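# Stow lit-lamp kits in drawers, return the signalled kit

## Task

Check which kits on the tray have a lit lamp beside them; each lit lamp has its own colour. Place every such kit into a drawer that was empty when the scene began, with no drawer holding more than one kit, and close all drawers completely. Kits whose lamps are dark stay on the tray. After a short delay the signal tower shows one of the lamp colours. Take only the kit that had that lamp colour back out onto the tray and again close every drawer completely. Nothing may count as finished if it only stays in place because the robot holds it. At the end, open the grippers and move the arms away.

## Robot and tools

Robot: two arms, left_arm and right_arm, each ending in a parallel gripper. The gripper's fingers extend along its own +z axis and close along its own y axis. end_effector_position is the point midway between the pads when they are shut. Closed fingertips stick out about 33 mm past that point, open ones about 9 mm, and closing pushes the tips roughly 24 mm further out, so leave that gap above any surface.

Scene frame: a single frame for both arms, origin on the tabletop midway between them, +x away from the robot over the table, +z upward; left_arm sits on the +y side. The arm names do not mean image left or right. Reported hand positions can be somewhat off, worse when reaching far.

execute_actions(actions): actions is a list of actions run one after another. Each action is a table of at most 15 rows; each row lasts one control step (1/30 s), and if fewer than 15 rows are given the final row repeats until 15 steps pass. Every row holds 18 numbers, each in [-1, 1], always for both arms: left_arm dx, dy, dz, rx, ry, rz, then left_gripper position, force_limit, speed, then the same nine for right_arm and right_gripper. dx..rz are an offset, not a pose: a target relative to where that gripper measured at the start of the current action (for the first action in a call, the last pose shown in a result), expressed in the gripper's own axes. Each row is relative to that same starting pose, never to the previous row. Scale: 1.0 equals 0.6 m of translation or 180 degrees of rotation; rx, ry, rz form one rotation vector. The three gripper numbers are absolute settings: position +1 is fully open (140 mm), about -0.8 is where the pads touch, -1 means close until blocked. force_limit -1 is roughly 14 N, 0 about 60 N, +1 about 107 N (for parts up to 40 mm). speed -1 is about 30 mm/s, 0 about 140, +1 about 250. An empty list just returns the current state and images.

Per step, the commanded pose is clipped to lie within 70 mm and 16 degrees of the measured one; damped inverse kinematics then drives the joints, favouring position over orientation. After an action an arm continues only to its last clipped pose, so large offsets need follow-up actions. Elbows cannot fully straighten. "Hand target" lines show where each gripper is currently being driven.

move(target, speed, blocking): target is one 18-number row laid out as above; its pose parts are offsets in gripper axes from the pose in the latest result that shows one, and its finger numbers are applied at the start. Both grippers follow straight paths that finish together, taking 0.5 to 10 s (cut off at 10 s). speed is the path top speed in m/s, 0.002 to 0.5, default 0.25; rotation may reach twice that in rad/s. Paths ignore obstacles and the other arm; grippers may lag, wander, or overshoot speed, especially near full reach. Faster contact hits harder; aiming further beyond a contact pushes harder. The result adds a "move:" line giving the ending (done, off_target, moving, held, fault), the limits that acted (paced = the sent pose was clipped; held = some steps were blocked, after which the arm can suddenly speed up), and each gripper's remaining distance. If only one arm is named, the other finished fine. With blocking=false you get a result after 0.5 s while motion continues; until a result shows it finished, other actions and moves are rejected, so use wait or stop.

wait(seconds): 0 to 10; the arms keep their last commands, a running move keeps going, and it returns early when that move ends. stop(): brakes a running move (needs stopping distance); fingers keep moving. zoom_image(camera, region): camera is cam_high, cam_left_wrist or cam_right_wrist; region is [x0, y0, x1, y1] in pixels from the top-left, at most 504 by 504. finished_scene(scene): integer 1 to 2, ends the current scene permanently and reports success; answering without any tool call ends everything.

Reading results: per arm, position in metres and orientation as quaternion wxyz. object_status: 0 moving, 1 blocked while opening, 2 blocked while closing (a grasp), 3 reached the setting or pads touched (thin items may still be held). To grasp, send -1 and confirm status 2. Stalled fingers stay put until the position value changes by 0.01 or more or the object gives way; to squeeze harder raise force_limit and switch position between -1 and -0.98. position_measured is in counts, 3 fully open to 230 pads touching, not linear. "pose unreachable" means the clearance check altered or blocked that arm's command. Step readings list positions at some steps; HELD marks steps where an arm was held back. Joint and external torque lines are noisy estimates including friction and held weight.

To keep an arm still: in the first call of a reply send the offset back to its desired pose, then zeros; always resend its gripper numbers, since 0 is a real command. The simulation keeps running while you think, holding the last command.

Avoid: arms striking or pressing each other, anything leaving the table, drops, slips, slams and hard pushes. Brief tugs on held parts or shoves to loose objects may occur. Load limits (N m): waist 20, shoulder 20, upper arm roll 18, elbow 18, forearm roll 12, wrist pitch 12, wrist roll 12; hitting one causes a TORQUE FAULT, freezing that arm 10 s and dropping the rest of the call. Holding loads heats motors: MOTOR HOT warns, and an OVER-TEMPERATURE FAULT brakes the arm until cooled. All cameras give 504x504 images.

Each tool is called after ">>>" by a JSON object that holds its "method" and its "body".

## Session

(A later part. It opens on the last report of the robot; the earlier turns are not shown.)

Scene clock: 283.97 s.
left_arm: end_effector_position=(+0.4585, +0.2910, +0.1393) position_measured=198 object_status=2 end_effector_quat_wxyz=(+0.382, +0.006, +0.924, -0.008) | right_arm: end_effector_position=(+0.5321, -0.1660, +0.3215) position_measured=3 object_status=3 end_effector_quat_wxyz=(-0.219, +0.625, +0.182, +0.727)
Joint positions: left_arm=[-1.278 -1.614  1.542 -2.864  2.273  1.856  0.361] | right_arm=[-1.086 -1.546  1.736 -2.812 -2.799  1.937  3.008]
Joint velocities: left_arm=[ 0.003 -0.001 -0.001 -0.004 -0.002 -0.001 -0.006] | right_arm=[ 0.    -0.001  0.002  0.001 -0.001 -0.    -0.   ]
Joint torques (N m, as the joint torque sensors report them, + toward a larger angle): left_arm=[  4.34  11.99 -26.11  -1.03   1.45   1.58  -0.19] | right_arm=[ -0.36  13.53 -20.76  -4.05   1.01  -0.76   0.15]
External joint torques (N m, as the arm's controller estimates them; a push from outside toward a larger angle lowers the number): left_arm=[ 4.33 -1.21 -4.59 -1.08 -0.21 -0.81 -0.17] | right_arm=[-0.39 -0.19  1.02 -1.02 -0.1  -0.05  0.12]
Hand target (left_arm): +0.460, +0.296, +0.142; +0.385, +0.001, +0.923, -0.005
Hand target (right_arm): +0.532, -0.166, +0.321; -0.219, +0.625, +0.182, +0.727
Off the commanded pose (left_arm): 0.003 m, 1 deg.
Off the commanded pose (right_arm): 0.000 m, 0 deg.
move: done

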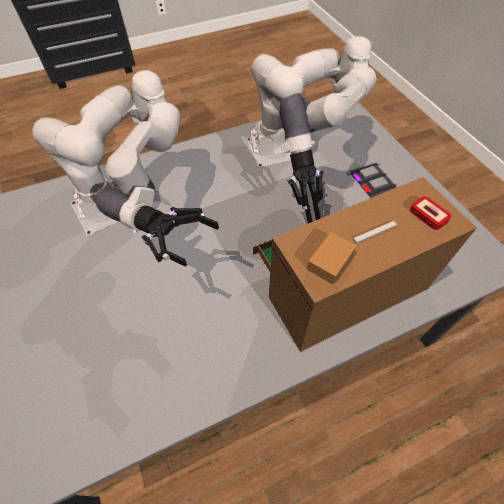

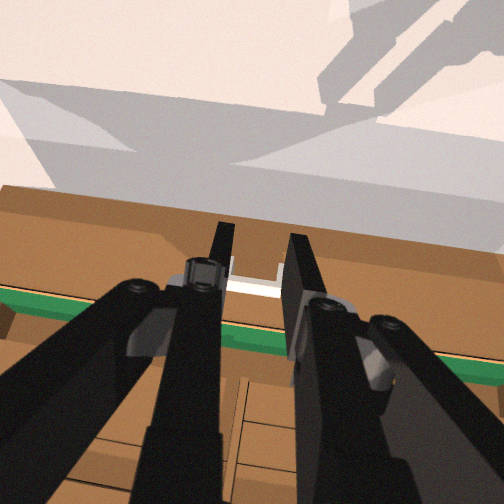

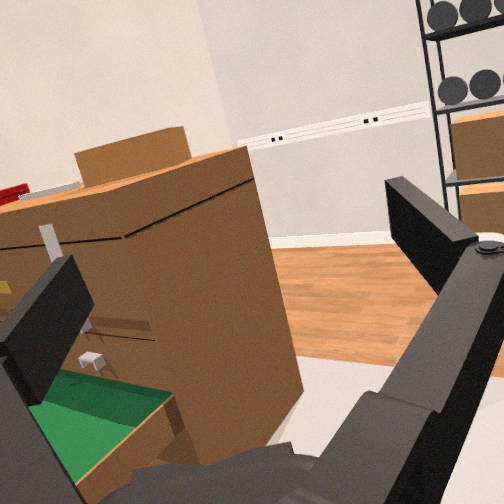

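>>> {"method": "move", "body": {"target": [-0.045,0,-0.105,0,0,0,-0.2,0,0,0,0,0,0,0,0,1,0,0], "speed": 0.1}}

>>> {"method": "move", "body": {"target": [-0.2,0.05,-0.06,0,0.25,0,-0.2,0,0,0,0,0,0,0,0,1,0,0], "speed": 0.3}}

Scene clock: 286.67 s.
left_arm: end_effector_position=(+0.4353, +0.2917, +0.2059) position_measured=154 object_status=3 end_effector_quat_wxyz=(+0.384, +0.003, +0.923, -0.013) | right_arm: end_effector_position=(+0.5321, -0.1660, +0.3215) position_measured=3 object_status=3 end_effector_quat_wxyz=(-0.219, +0.625, +0.182, +0.727)
Joint positions: left_arm=[-1.237 -1.636  1.29  -2.913  2.023  1.794  0.39 ] | right_arm=[-1.086 -1.546  1.736 -2.812 -2.799  1.937  3.008]
Joint velocities: left_arm=[ 0.001  0.004 -0.004  0.    -0.017 -0.004  0.009] | right_arm=[ 0.     0.001 -0.    -0.002  0.    -0.     0.   ]
Joint torques (N m, as the joint torque sensors report them, + toward a larger angle): left_arm=[  2.63  11.75 -21.37   4.17   0.58   2.04   0.24] | right_arm=[ -0.35  13.28 -20.91  -3.87   1.03  -0.75   0.1 ]
External joint torques (N m, as the arm's controller estimates them; a push from outside toward a larger angle lowers the number): left_arm=[ 2.59 -1.1  -1.51 -1.09 -1.19 -0.41  0.26] | right_arm=[-0.33 -0.48  0.93 -0.73 -0.08 -0.06  0.07]
Hand target (left_arm): +0.434, +0.293, +0.205; +0.382, +0.005, +0.924, -0.010
Hand target (right_arm): +0.532, -0.166, +0.321; -0.219, +0.625, +0.182, +0.727
Off the commanded pose (left_arm): 0.004 m, 1 deg.
Off the commanded pose (right_arm): 0.000 m, 0 deg.
move: off_target (left_arm)

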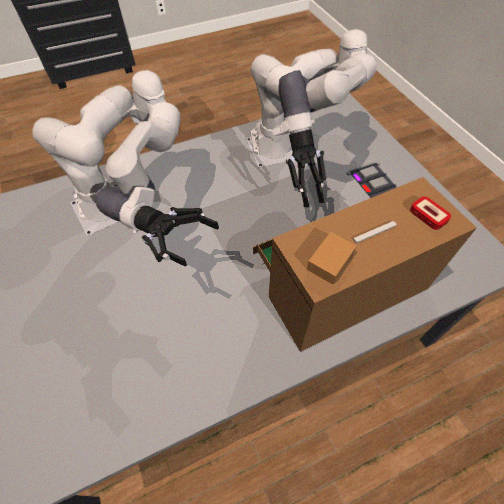

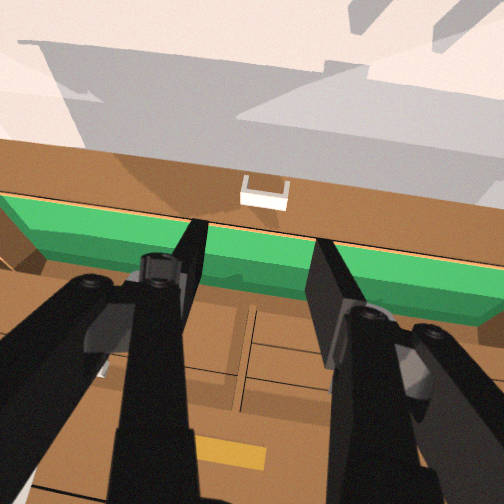

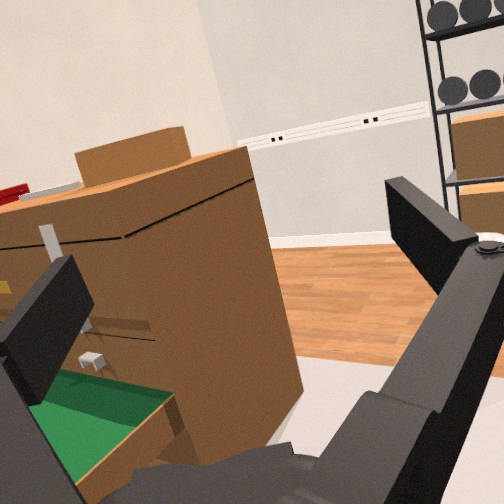

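Scene clock: 288.80 s.
left_arm: end_effector_position=(+0.4945, +0.3176, +0.3172) position_measured=154 object_status=3 end_effector_quat_wxyz=(+0.005, +0.005, +1.000, -0.010) | right_arm: end_effector_position=(+0.5321, -0.1660, +0.3215) position_measured=3 object_status=3 end_effector_quat_wxyz=(-0.219, +0.625, +0.182, +0.727)
Joint positions: left_arm=[-1.886 -1.22   1.128 -1.775  1.105  1.261  0.768] | right_arm=[-1.086 -1.546  1.736 -2.812 -2.799  1.937  3.008]
Joint velocities: left_arm=[-0.001 -0.001  0.001  0.001  0.002 -0.011  0.024] | right_arm=[-0.    -0.001  0.     0.001  0.001 -0.    -0.001]
Joint torques (N m, as the joint torque sensors report them, + toward a larger angle): left_arm=[ -1.31  25.38 -28.76   9.    -0.24   2.09   0.33] | right_arm=[ -0.47  13.53 -20.91  -3.89   0.98  -0.76   0.11]
External joint torques (N m, as the arm's controller estimates them; a push from outside toward a larger angle lowers the number): left_arm=[-1.44 -3.71 -1.27  1.12 -0.98 -0.41  0.34] | right_arm=[-0.43 -0.2   0.94 -0.84 -0.13 -0.06  0.08]
Hand target (left_arm): +0.493, +0.317, +0.317; +0.001, +0.011, +1.000, -0.010
Hand target (right_arm): +0.532, -0.166, +0.321; -0.219, +0.625, +0.182, +0.727
Off the commanded pose (left_arm): 0.006 m, 0 deg.
Off the commanded pose (right_arm): 0.000 m, 0 deg.
move: off_target (left_arm)

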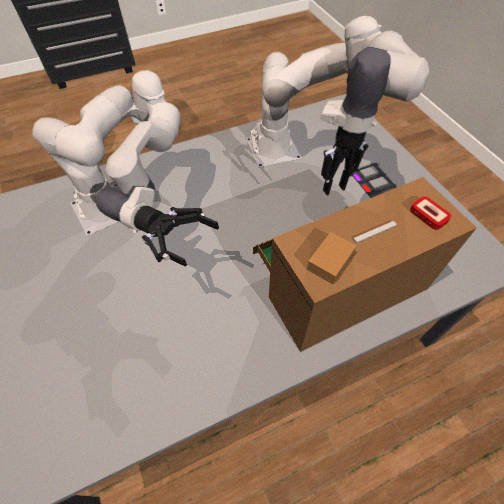

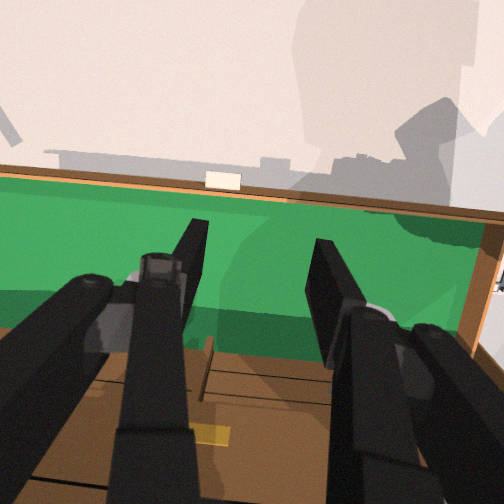

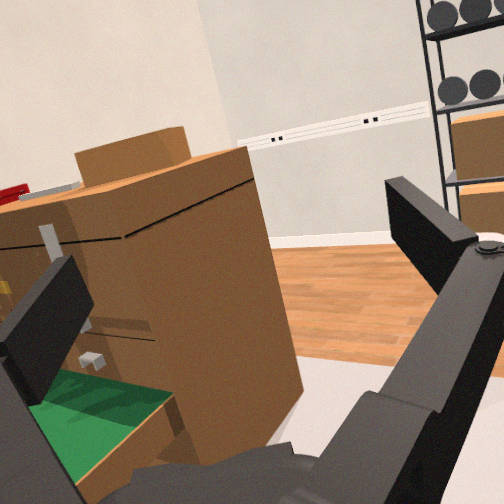

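>>> {"method": "move", "body": {"target": [0.225,0.57,0.195,-0.004,-0.004,-0.503,-0.2,0,0,0,0,0,0,0,0,1,0,0], "speed": 0.4}}

Scene clock: 293.50 s.
left_arm: end_effector_position=(+0.3659, +0.6634, +0.1892) position_measured=154 object_status=3 end_effector_quat_wxyz=(-0.000, +0.701, -0.714, -0.006) | right_arm: end_effector_position=(+0.5321, -0.1660, +0.3215) position_measured=3 object_status=3 end_effector_quat_wxyz=(-0.219, +0.625, +0.182, +0.727)
Joint positions: left_arm=[-0.988 -1.21   1.306 -2.126  1.136  1.539 -0.141] | right_arm=[-1.086 -1.546  1.736 -2.812 -2.799  1.937  3.008]
Joint velocities: left_arm=[-0.    -0.     0.001 -0.     0.001  0.003 -0.031] | right_arm=[ 0.001 -0.    -0.    -0.001  0.001 -0.001 -0.001]
Joint torques (N m, as the joint torque sensors report them, + toward a larger angle): left_arm=[  1.43  22.53 -28.74   8.47   1.1    2.85  -0.11] | right_arm=[ -0.54  13.57 -20.67  -3.75   1.04  -0.75   0.12]
External joint torques (N m, as the arm's controller estimates them; a push from outside toward a larger angle lowers the number): left_arm=[ 1.33 -0.53 -0.45 -1.56  0.27  0.38 -0.11] | right_arm=[-0.58 -0.2   1.21 -0.69 -0.08 -0.04  0.1 ]
Hand target (left_arm): +0.366, +0.664, +0.188; -0.001, +0.705, -0.709, -0.007
Hand target (right_arm): +0.532, -0.166, +0.321; -0.219, +0.625, +0.182, +0.727
Off the commanded pose (left_arm): 0.006 m, 2 deg.
Off the commanded pose (right_arm): 0.000 m, 0 deg.
move: off_target (left_arm)

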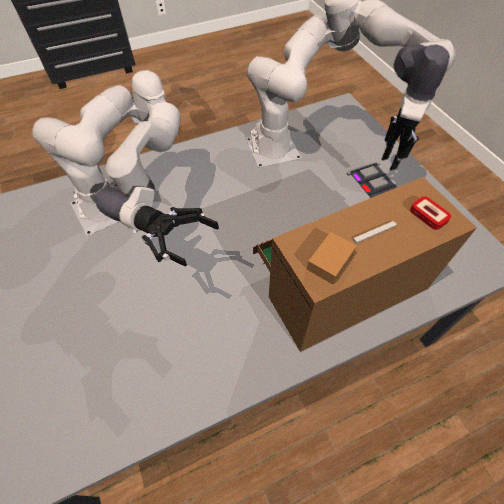

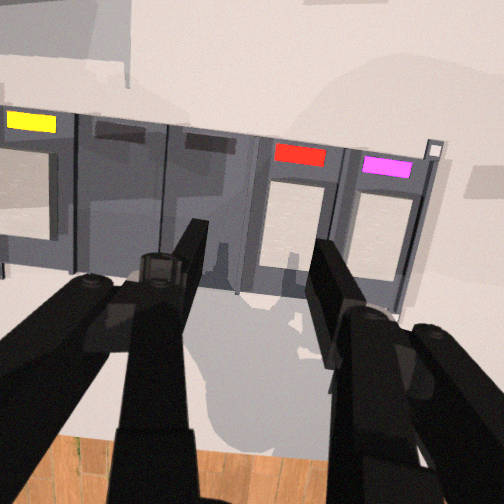

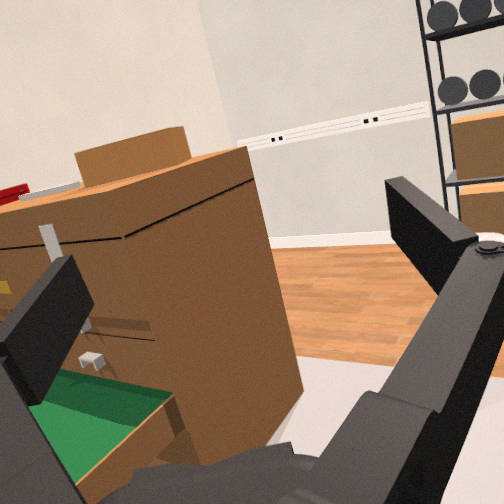

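>>> {"method": "move", "body": {"target": [-0.032,0.06,0.182,0.003,0.003,-0.006,-0.2,0,0,0,0,0,0,0,0,1,0,0], "speed": 0.2}}

Scene clock: 296.73 s.
left_arm: end_effector_position=(+0.3278, +0.6845, +0.0791) position_measured=154 object_status=3 end_effector_quat_wxyz=(+0.003, +0.709, -0.705, -0.003) | right_arm: end_effector_position=(+0.5321, -0.1660, +0.3215) position_measured=3 object_status=3 end_effector_quat_wxyz=(-0.219, +0.625, +0.182, +0.727)
Joint positions: left_arm=[-0.874 -1.324  1.491 -2.272  1.33   1.662 -0.142] | right_arm=[-1.086 -1.546  1.736 -2.812 -2.799  1.937  3.008]
Joint velocities: left_arm=[ 0.    -0.001  0.     0.     0.007  0.006  0.002] | right_arm=[-0.     0.     0.     0.001 -0.001  0.     0.002]
Joint torques (N m, as the joint torque sensors report them, + toward a larger angle): left_arm=[  1.48  19.93 -30.32   4.98   1.56   2.79   0.34] | right_arm=[ -0.45  13.57 -20.71  -4.03   1.01  -0.77   0.11]
External joint torques (N m, as the arm's controller estimates them; a push from outside toward a larger angle lowers the number): left_arm=[ 1.36 -3.03 -1.34 -1.32  0.77  0.31  0.34] | right_arm=[-0.41 -0.19  1.18 -0.95 -0.11 -0.06  0.09]
Hand target (left_arm): +0.329, +0.685, +0.079; +0.000, +0.707, -0.707, -0.002
Hand target (right_arm): +0.532, -0.166, +0.321; -0.219, +0.625, +0.182, +0.727
Off the commanded pose (left_arm): 0.002 m, 1 deg.
Off the commanded pose (right_arm): 0.000 m, 0 deg.
move: done

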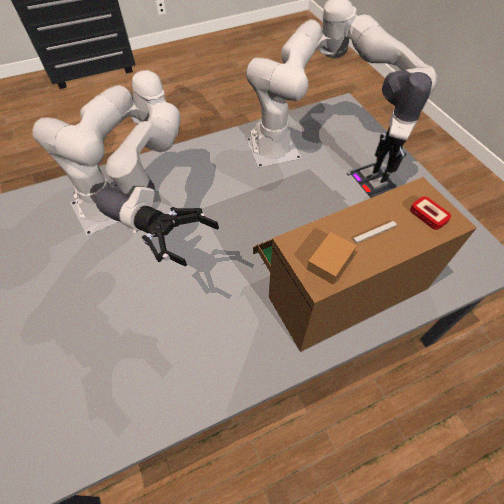

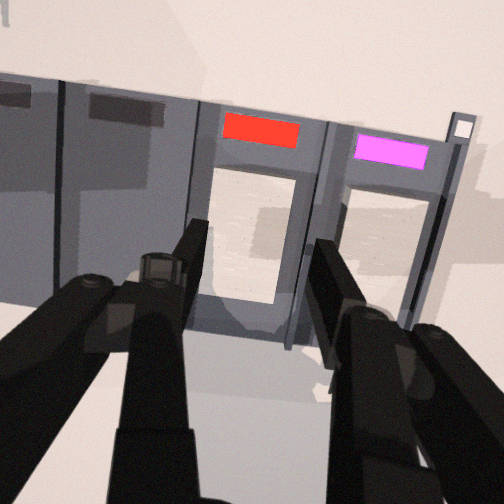

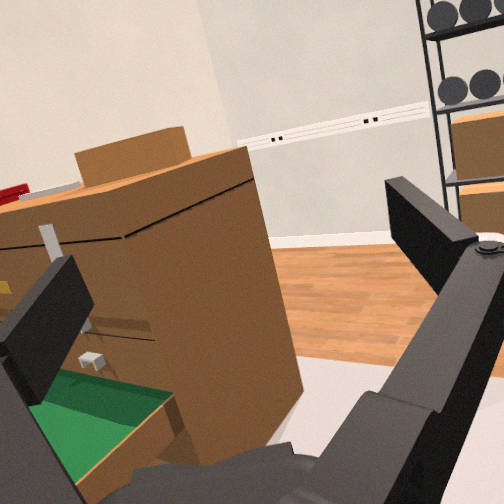

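>>> {"method": "move", "body": {"target": [0,-0.014,0.016,0,0,0,-0.2,0,0,0,0,0,0,0,0,1,0,0], "speed": 0.06}}

>>> {"method": "move", "body": {"target": [0,0,0.023,0,0,0,-0.2,0,0,0,0,0,0,0,0,1,0,0], "speed": 0.04}}

>>> {"method": "move", "body": {"target": [0,0,0,0,0,0,-1,0,0,0,0,0,0,0,0,1,0,0]}}

>>> {"method": "move", "body": {"target": [0.03,-0.1,-0.33,0,0,0,-1,0,0,0,0,0,0,0,0,1,0,0], "speed": 0.2}}

Scene clock: 299.67 s.
left_arm: end_effector_position=(+0.3342, +0.6830, +0.0699) position_measured=154 object_status=3 end_effector_quat_wxyz=(+0.005, +0.707, -0.707, -0.003) | right_arm: end_effector_position=(+0.5321, -0.1660, +0.3215) position_measured=3 object_status=3 end_effector_quat_wxyz=(-0.219, +0.625, +0.182, +0.727)
Joint positions: left_arm=[-0.9   -1.324  1.515 -2.258  1.341  1.673 -0.145] | right_arm=[-1.086 -1.546  1.736 -2.812 -2.799  1.937  3.008]
Joint velocities: left_arm=[ 0.001  0.     0.002  0.001  0.     0.008 -0.005] | right_arm=[ 0.001  0.001  0.001  0.001  0.    -0.001  0.002]
Joint torques (N m, as the joint torque sensors report them, + toward a larger angle): left_arm=[ -1.68  20.8  -29.95   7.59   1.61   2.9   -0.16] | right_arm=[ -0.46  13.54 -20.89  -3.98   1.01  -0.75   0.13]
External joint torques (N m, as the arm's controller estimates them; a push from outside toward a larger angle lowers the number): left_arm=[-1.67 -2.7  -0.72  1.65  0.83  0.42 -0.16] | right_arm=[-0.51 -0.21  0.92 -0.99 -0.1  -0.04  0.1 ]
Hand target (left_arm): +0.336, +0.684, +0.070; +0.002, +0.709, -0.705, -0.003
Hand target (right_arm): +0.532, -0.166, +0.321; -0.219, +0.625, +0.182, +0.727
Off the commanded pose (left_arm): 0.002 m, 0 deg.
Off the commanded pose (right_arm): 0.000 m, 0 deg.
move: done

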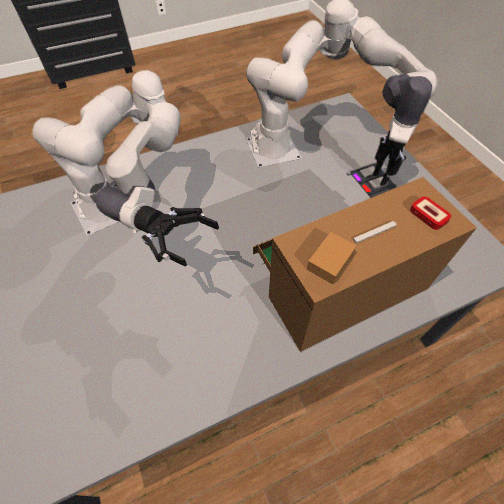

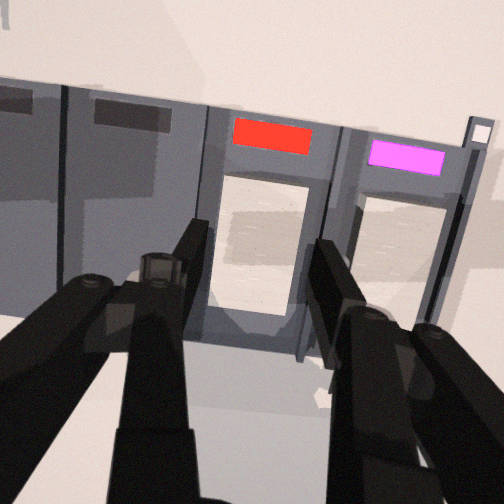

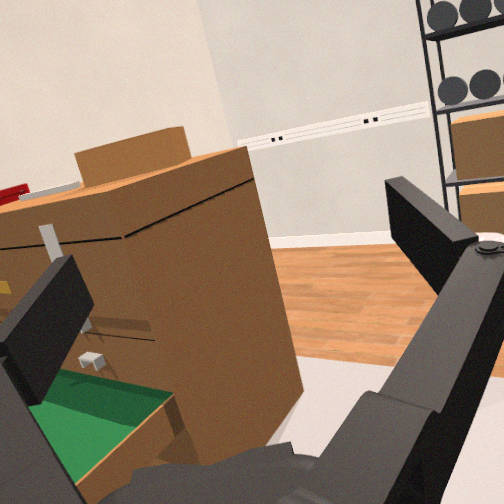

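Scene clock: 300.40 s.
left_arm: end_effector_position=(+0.3321, +0.6842, +0.0569) position_measured=154 object_status=3 end_effector_quat_wxyz=(+0.007, +0.708, -0.706, -0.004) | right_arm: end_effector_position=(+0.5321, -0.1660, +0.3215) position_measured=3 object_status=3 end_effector_quat_wxyz=(-0.219, +0.625, +0.182, +0.727)
Joint positions: left_arm=[-0.902 -1.33   1.544 -2.261  1.361  1.688 -0.146] | right_arm=[-1.086 -1.546  1.736 -2.812 -2.799  1.937  3.008]
Joint velocities: left_arm=[ 0.001  0.001  0.     0.001  0.005  0.011 -0.002] | right_arm=[-0.001 -0.    -0.001 -0.001  0.001 -0.    -0.   ]
Joint torques (N m, as the joint torque sensors report them, + toward a larger angle): left_arm=[ -1.07  20.18 -29.99   3.82   1.62   2.76   0.01] | right_arm=[ -0.61  13.41 -20.71  -3.89   0.99  -0.76   0.17]
External joint torques (N m, as the arm's controller estimates them; a push from outside toward a larger angle lowers the number): left_arm=[-1.21 -3.56 -0.65 -1.89  0.83  0.29  0.01] | right_arm=[-0.53 -0.33  1.18 -0.77 -0.13 -0.06  0.14]
Hand target (left_arm): +0.334, +0.683, +0.056; +0.005, +0.707, -0.707, -0.004
Hand target (right_arm): +0.532, -0.166, +0.321; -0.219, +0.625, +0.182, +0.727
Off the commanded pose (left_arm): 0.002 m, 0 deg.
Off the commanded pose (right_arm): 0.000 m, 0 deg.
move: done

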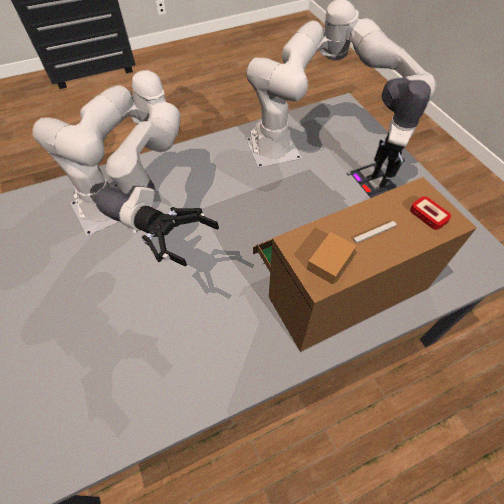

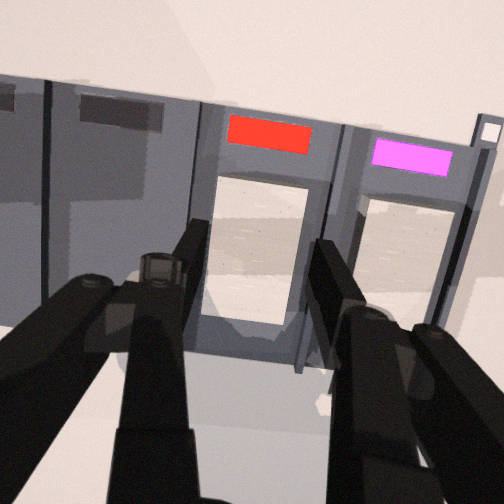

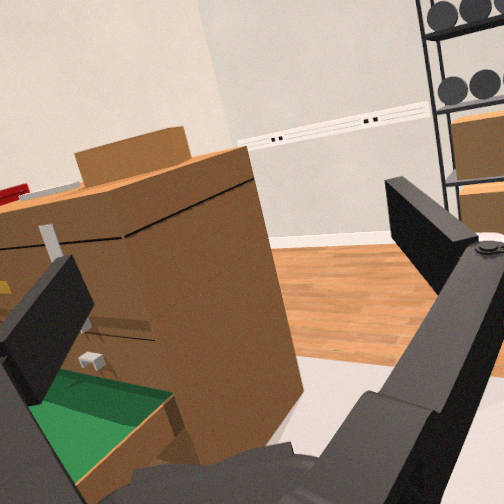

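Scene clock: 300.97 s.
left_arm: end_effector_position=(+0.3343, +0.6843, +0.0590) position_measured=233 object_status=3 end_effector_quat_wxyz=(+0.004, +0.707, -0.707, -0.003) | right_arm: end_effector_position=(+0.5321, -0.1660, +0.3215) position_measured=3 object_status=3 end_effector_quat_wxyz=(-0.219, +0.625, +0.182, +0.727)
Joint positions: left_arm=[-0.902 -1.329  1.54  -2.261  1.361  1.691 -0.146] | right_arm=[-1.086 -1.546  1.736 -2.812 -2.799  1.937  3.008]
Joint velocities: left_arm=[-0.001  0.001 -0.    -0.001  0.001  0.     0.001] | right_arm=[-0.    -0.001 -0.    -0.001 -0.001 -0.     0.001]
Joint torques (N m, as the joint torque sensors report them, + toward a larger angle): left_arm=[  0.46  21.75 -27.8    4.17   0.52   2.16   0.09] | right_arm=[ -0.45  13.26 -20.74  -4.04   1.05  -0.74   0.14]
External joint torques (N m, as the arm's controller estimates them; a push from outside toward a larger angle lowers the number): left_arm=[ 0.62 -1.93  1.52 -1.4  -0.26 -0.33  0.09] | right_arm=[-0.39 -0.47  1.11 -0.92 -0.07 -0.05  0.11]
Hand target (left_arm): +0.332, +0.684, +0.057; +0.007, +0.708, -0.706, -0.004
Hand target (right_arm): +0.532, -0.166, +0.321; -0.219, +0.625, +0.182, +0.727
Off the commanded pose (left_arm): 0.003 m, 0 deg.
Off the commanded pose (right_arm): 0.000 m, 0 deg.
move: done

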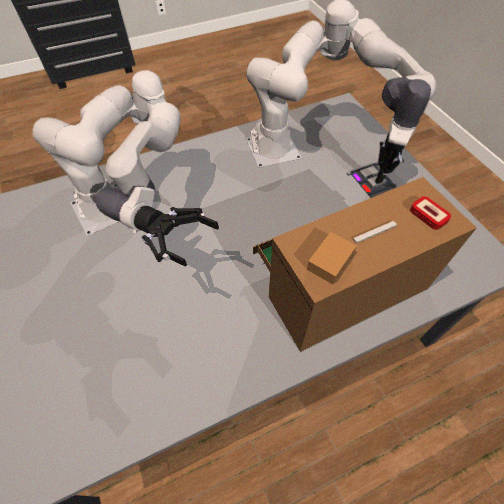

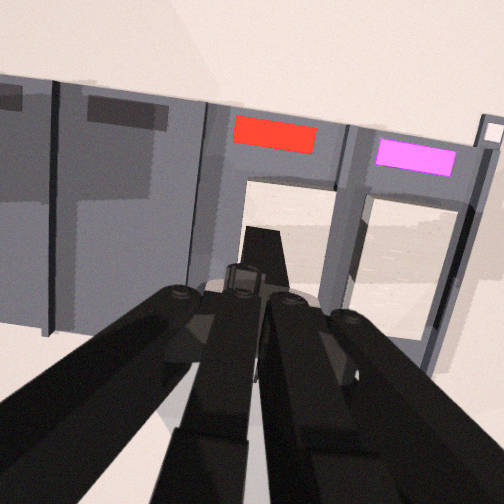

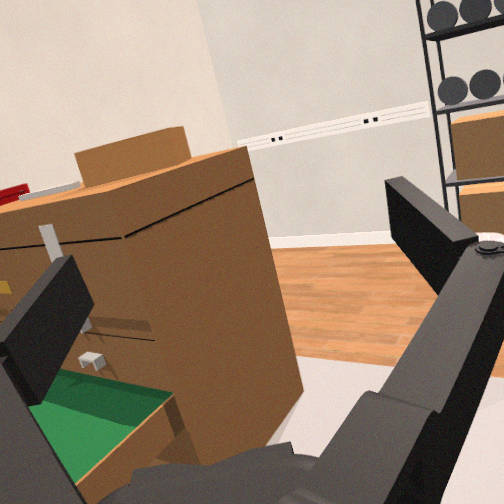

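Scene clock: 302.60 s.
left_arm: end_effector_position=(+0.3967, +0.6679, +0.2595) position_measured=233 object_status=3 end_effector_quat_wxyz=(+0.001, +0.710, -0.704, +0.002) | right_arm: end_effector_position=(+0.5321, -0.1660, +0.3215) position_measured=3 object_status=3 end_effector_quat_wxyz=(-0.219, +0.625, +0.182, +0.727)
Joint positions: left_arm=[-1.097 -1.133  1.25  -1.925  1.044  1.452 -0.126] | right_arm=[-1.086 -1.546  1.736 -2.812 -2.799  1.937  3.008]
Joint velocities: left_arm=[-0.003 -0.002 -0.001 -0.001 -0.001 -0.015  0.007] | right_arm=[-0.001  0.     0.001 -0.     0.     0.    -0.001]
Joint torques (N m, as the joint torque sensors report them, + toward a larger angle): left_arm=[ -0.85  23.77 -28.26  11.89  -0.4    1.82   0.33] | right_arm=[ -0.47  13.46 -20.85  -4.07   1.01  -0.75   0.12]
External joint torques (N m, as the arm's controller estimates them; a push from outside toward a larger angle lowers the number): left_arm=[-0.77 -1.35 -0.53  1.02 -1.17 -0.68  0.33] | right_arm=[-0.49 -0.32  0.97 -1.05 -0.1  -0.04  0.09]
Hand target (left_arm): +0.396, +0.667, +0.259; +0.004, +0.708, -0.707, +0.001
Hand target (right_arm): +0.532, -0.166, +0.321; -0.219, +0.625, +0.182, +0.727
Off the commanded pose (left_arm): 0.003 m, 1 deg.
Off the commanded pose (right_arm): 0.000 m, 0 deg.
move: done

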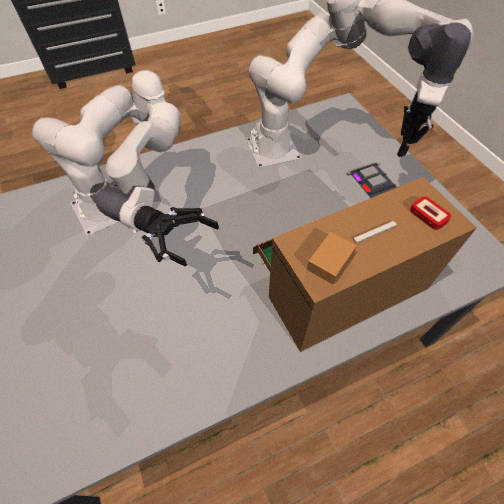

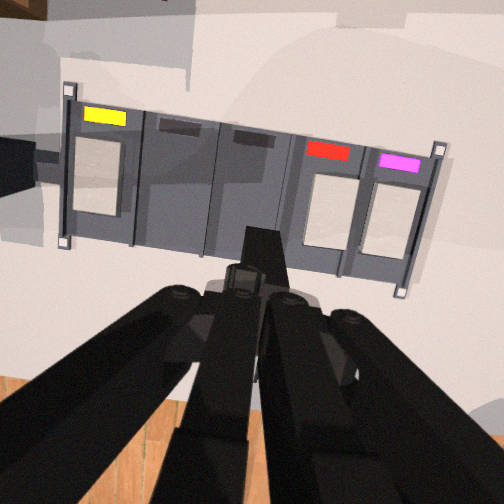

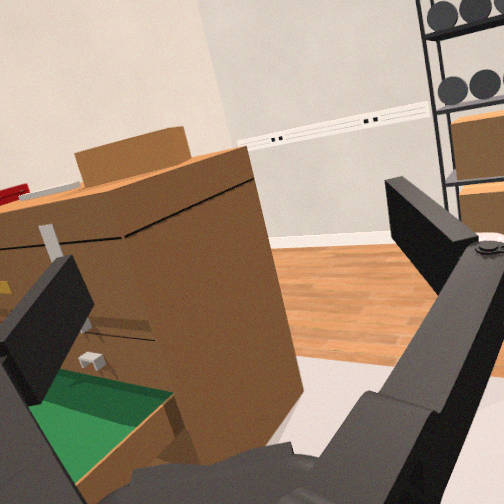

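>>> {"method": "move", "body": {"target": [-0.027,0.115,0.29,0,0,0.003,-0.2,0,0,0,0,0,0,0,0,1,0,0], "speed": 0.25}}

Scene clock: 305.60 s.
left_arm: end_effector_position=(+0.3263, +0.6842, +0.0836) position_measured=154 object_status=3 end_effector_quat_wxyz=(+0.003, +0.706, -0.709, -0.003) | right_arm: end_effector_position=(+0.5321, -0.1660, +0.3215) position_measured=3 object_status=3 end_effector_quat_wxyz=(-0.219, +0.625, +0.182, +0.727)
Joint positions: left_arm=[-0.869 -1.327  1.479 -2.273  1.324  1.65  -0.131] | right_arm=[-1.086 -1.546  1.736 -2.812 -2.799  1.937  3.008]
Joint velocities: left_arm=[ 0.     0.001  0.    -0.     0.004  0.01  -0.001] | right_arm=[ 0.    -0.    -0.    -0.001  0.001 -0.001  0.001]
Joint torques (N m, as the joint torque sensors report them, + toward a larger angle): left_arm=[  2.21  19.67 -29.34   5.63   1.71   2.78  -0.05] | right_arm=[ -0.51  13.44 -20.86  -3.93   1.06  -0.76   0.14]
External joint torques (N m, as the arm's controller estimates them; a push from outside toward a larger angle lowers the number): left_arm=[ 2.2  -3.29 -0.32 -0.63  0.92  0.3  -0.05] | right_arm=[-0.48 -0.32  1.04 -0.85 -0.07 -0.06  0.12]
Hand target (left_arm): +0.327, +0.685, +0.083; +0.001, +0.707, -0.708, -0.002
Hand target (right_arm): +0.532, -0.166, +0.321; -0.219, +0.625, +0.182, +0.727
Off the commanded pose (left_arm): 0.003 m, 1 deg.
Off the commanded pose (right_arm): 0.000 m, 0 deg.
move: done

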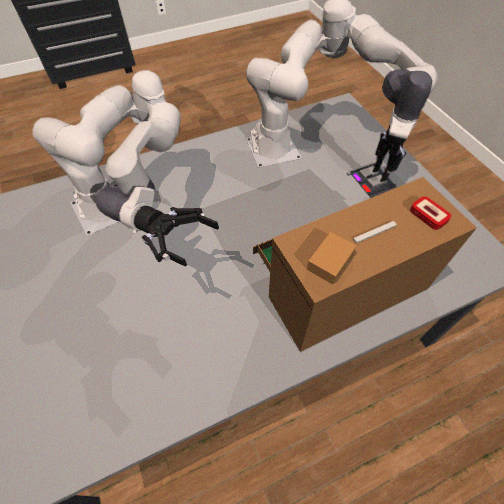

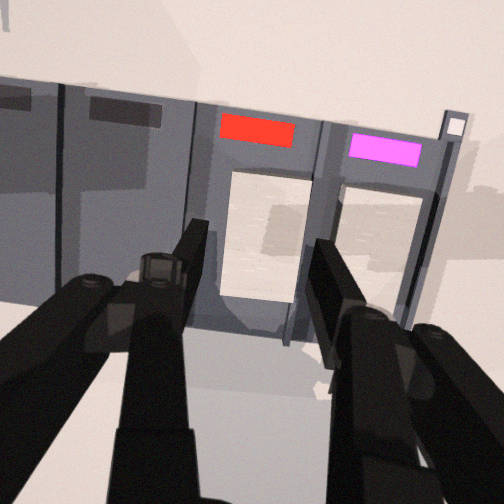

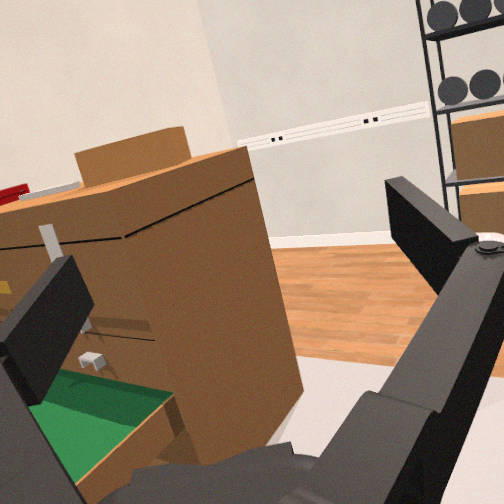

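>>> {"method": "move", "body": {"target": [0,0.002,0.035,0,0,0,-0.17,0,0,0,0,0,0,0,0,1,0,0], "speed": 0.04}}

>>> {"method": "zoom_image", "body": {"camera": "cam_left_wrist", "region": [170, 150, 400, 380]}}

Scene clock: 309.03 s.
left_arm: end_effector_position=(+0.3236, +0.6847, +0.0633) position_measured=150 object_status=3 end_effector_quat_wxyz=(+0.005, +0.705, -0.709, -0.004) | right_arm: end_effector_position=(+0.5321, -0.1660, +0.3215) position_measured=3 object_status=3 end_effector_quat_wxyz=(-0.219, +0.625, +0.182, +0.727)
Joint positions: left_arm=[-0.869 -1.336  1.522 -2.283  1.357  1.675 -0.132] | right_arm=[-1.086 -1.546  1.736 -2.812 -2.799  1.937  3.008]
Joint velocities: left_arm=[-0.     0.001  0.    -0.003  0.007  0.01  -0.003] | right_arm=[ 0.002  0.001 -0.001  0.     0.001 -0.001  0.001]
Joint torques (N m, as the joint torque sensors report them, + toward a larger angle): left_arm=[  0.09  20.24 -29.3    3.85   1.75   2.88  -0.08] | right_arm=[ -0.7   13.3  -20.67  -3.68   0.99  -0.74   0.12]
External joint torques (N m, as the arm's controller estimates them; a push from outside toward a larger angle lowers the number): left_arm=[ 0.17 -2.87 -0.21 -1.74  0.97  0.41 -0.08] | right_arm=[-0.79 -0.49  1.22 -0.65 -0.13 -0.02  0.09]
Hand target (left_arm): +0.325, +0.684, +0.062; +0.003, +0.705, -0.709, -0.003
Hand target (right_arm): +0.532, -0.166, +0.321; -0.219, +0.625, +0.182, +0.727
Off the commanded pose (left_arm): 0.002 m, 0 deg.
Off the commanded pose (right_arm): 0.000 m, 0 deg.
move: done

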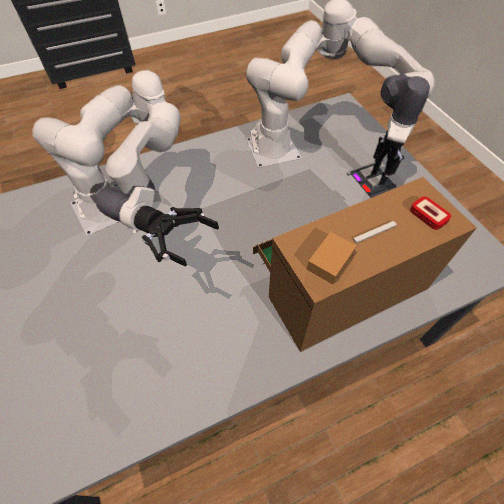

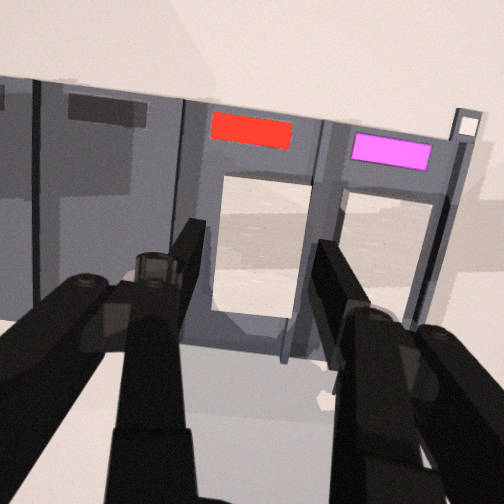

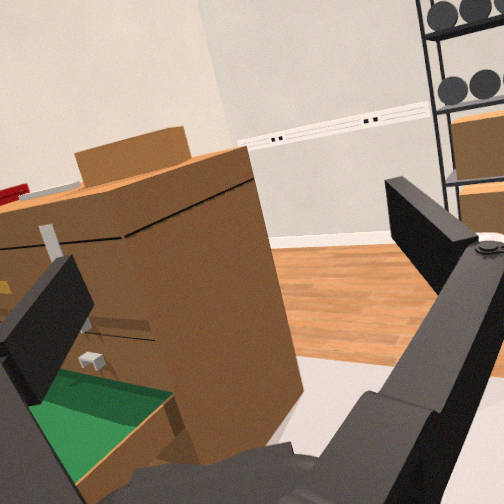

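Region (170, 150, 400, 380) of cam_left_wrist's 504x504 image, scaled by 2.191, with more detail than that image has.

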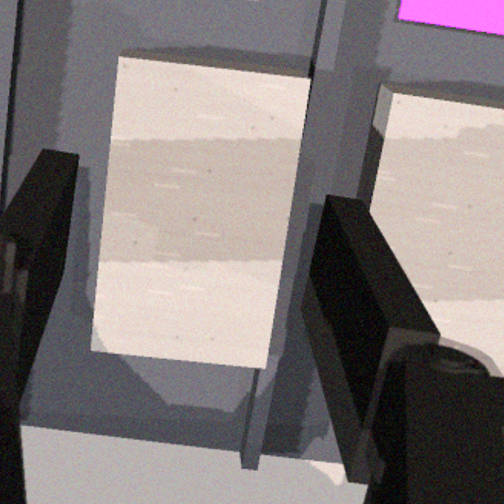

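>>> {"method": "execute_actions", "body": {"actions": []}}

>>> {"method": "move", "body": {"target": [0,0,0.01,0,0,0,-1,0,0,0,0,0,0,0,0,1,0,0], "speed": 0.03}}

Scene clock: 317.97 s.
left_arm: end_effector_position=(+0.3241, +0.6847, +0.0633) position_measured=150 object_status=3 end_effector_quat_wxyz=(+0.004, +0.705, -0.709, -0.003) | right_arm: end_effector_position=(+0.5321, -0.1660, +0.3215) position_measured=3 object_status=3 end_effector_quat_wxyz=(-0.219, +0.625, +0.182, +0.727)
Joint positions: left_arm=[-0.869 -1.336  1.522 -2.283  1.358  1.677 -0.133] | right_arm=[-1.086 -1.546  1.736 -2.812 -2.799  1.937  3.008]
Joint velocities: left_arm=[ 0.001  0.     0.001 -0.001  0.001  0.    -0.002] | right_arm=[ 0.001  0.    -0.001 -0.    -0.     0.    -0.002]
Joint torques (N m, as the joint torque sensors report them, + toward a larger angle): left_arm=[ -0.73  19.57 -29.79   3.89   1.61   2.86  -0.02] | right_arm=[ -0.38  13.54 -20.6   -3.92   1.01  -0.7    0.11]
External joint torques (N m, as the arm's controller estimates them; a push from outside toward a larger angle lowers the number): left_arm=[-0.71 -3.45 -0.84 -1.69  0.83  0.39 -0.02] | right_arm=[-0.45 -0.24  1.28 -0.95 -0.11  0.02  0.08]
Hand target (left_arm): +0.325, +0.684, +0.062; +0.003, +0.705, -0.709, -0.003
Hand target (right_arm): +0.532, -0.166, +0.321; -0.219, +0.625, +0.182, +0.727
Off the commanded pose (left_arm): 0.001 m, 0 deg.
Off the commanded pose (right_arm): 0.000 m, 0 deg.

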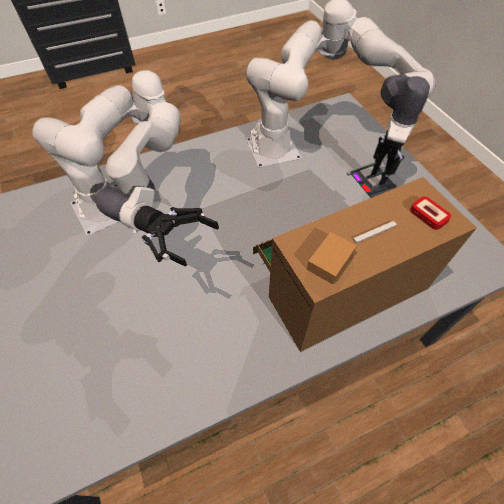

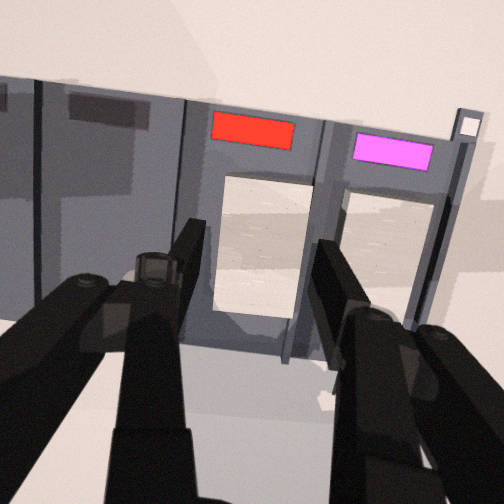

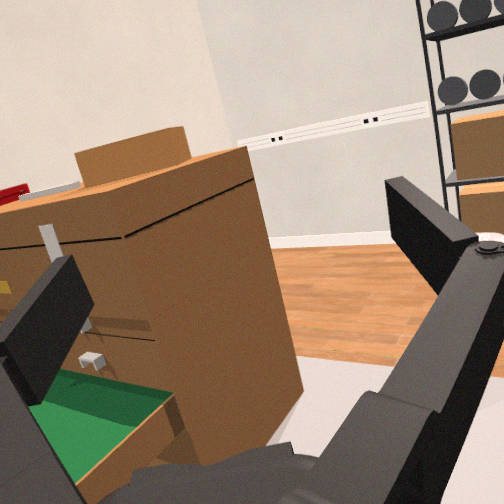

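Scene clock: 318.67 s.
left_arm: end_effector_position=(+0.3229, +0.6854, +0.0588) position_measured=233 object_status=3 end_effector_quat_wxyz=(+0.006, +0.706, -0.708, -0.004) | right_arm: end_effector_position=(+0.5321, -0.1660, +0.3215) position_measured=3 object_status=3 end_effector_quat_wxyz=(-0.219, +0.625, +0.182, +0.727)
Joint positions: left_arm=[-0.869 -1.337  1.532 -2.283  1.363  1.681 -0.133] | right_arm=[-1.086 -1.546  1.736 -2.812 -2.799  1.937  3.008]
Joint velocities: left_arm=[ 0.001 -0.     0.001 -0.001  0.001  0.002 -0.001] | right_arm=[-0.001 -0.001 -0.     0.     0.     0.001 -0.   ]
Joint torques (N m, as the joint torque sensors report them, + toward a larger angle): left_arm=[ -1.04  19.74 -29.04   4.38   1.84   3.02  -0.04] | right_arm=[ -0.59  13.4  -20.56  -3.76   1.02  -0.75   0.11]
External joint torques (N m, as the arm's controller estimates them; a push from outside toward a larger angle lowers the number): left_arm=[-1.09 -3.43  0.07 -1.18  1.04  0.52 -0.04] | right_arm=[-0.54 -0.33  1.3  -0.68 -0.1  -0.05  0.09]
Hand target (left_arm): +0.324, +0.685, +0.057; +0.004, +0.705, -0.709, -0.003
Hand target (right_arm): +0.532, -0.166, +0.321; -0.219, +0.625, +0.182, +0.727
Off the commanded pose (left_arm): 0.002 m, 0 deg.
Off the commanded pose (right_arm): 0.000 m, 0 deg.
move: done

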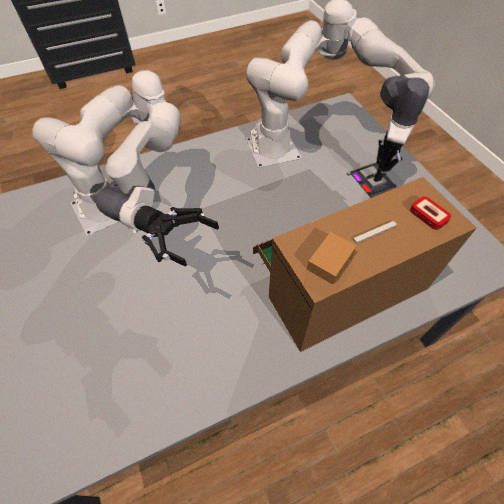

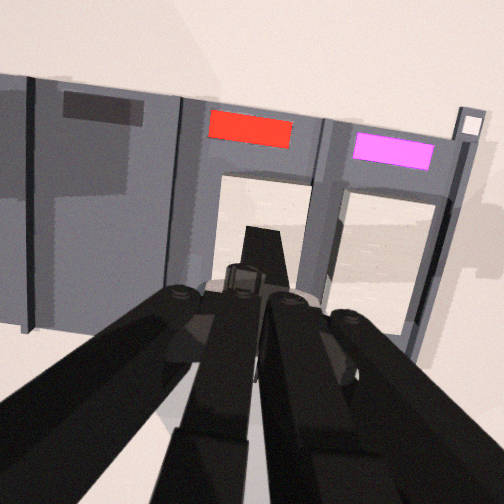

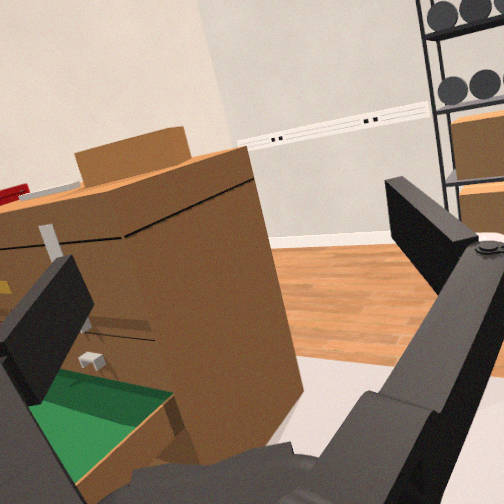

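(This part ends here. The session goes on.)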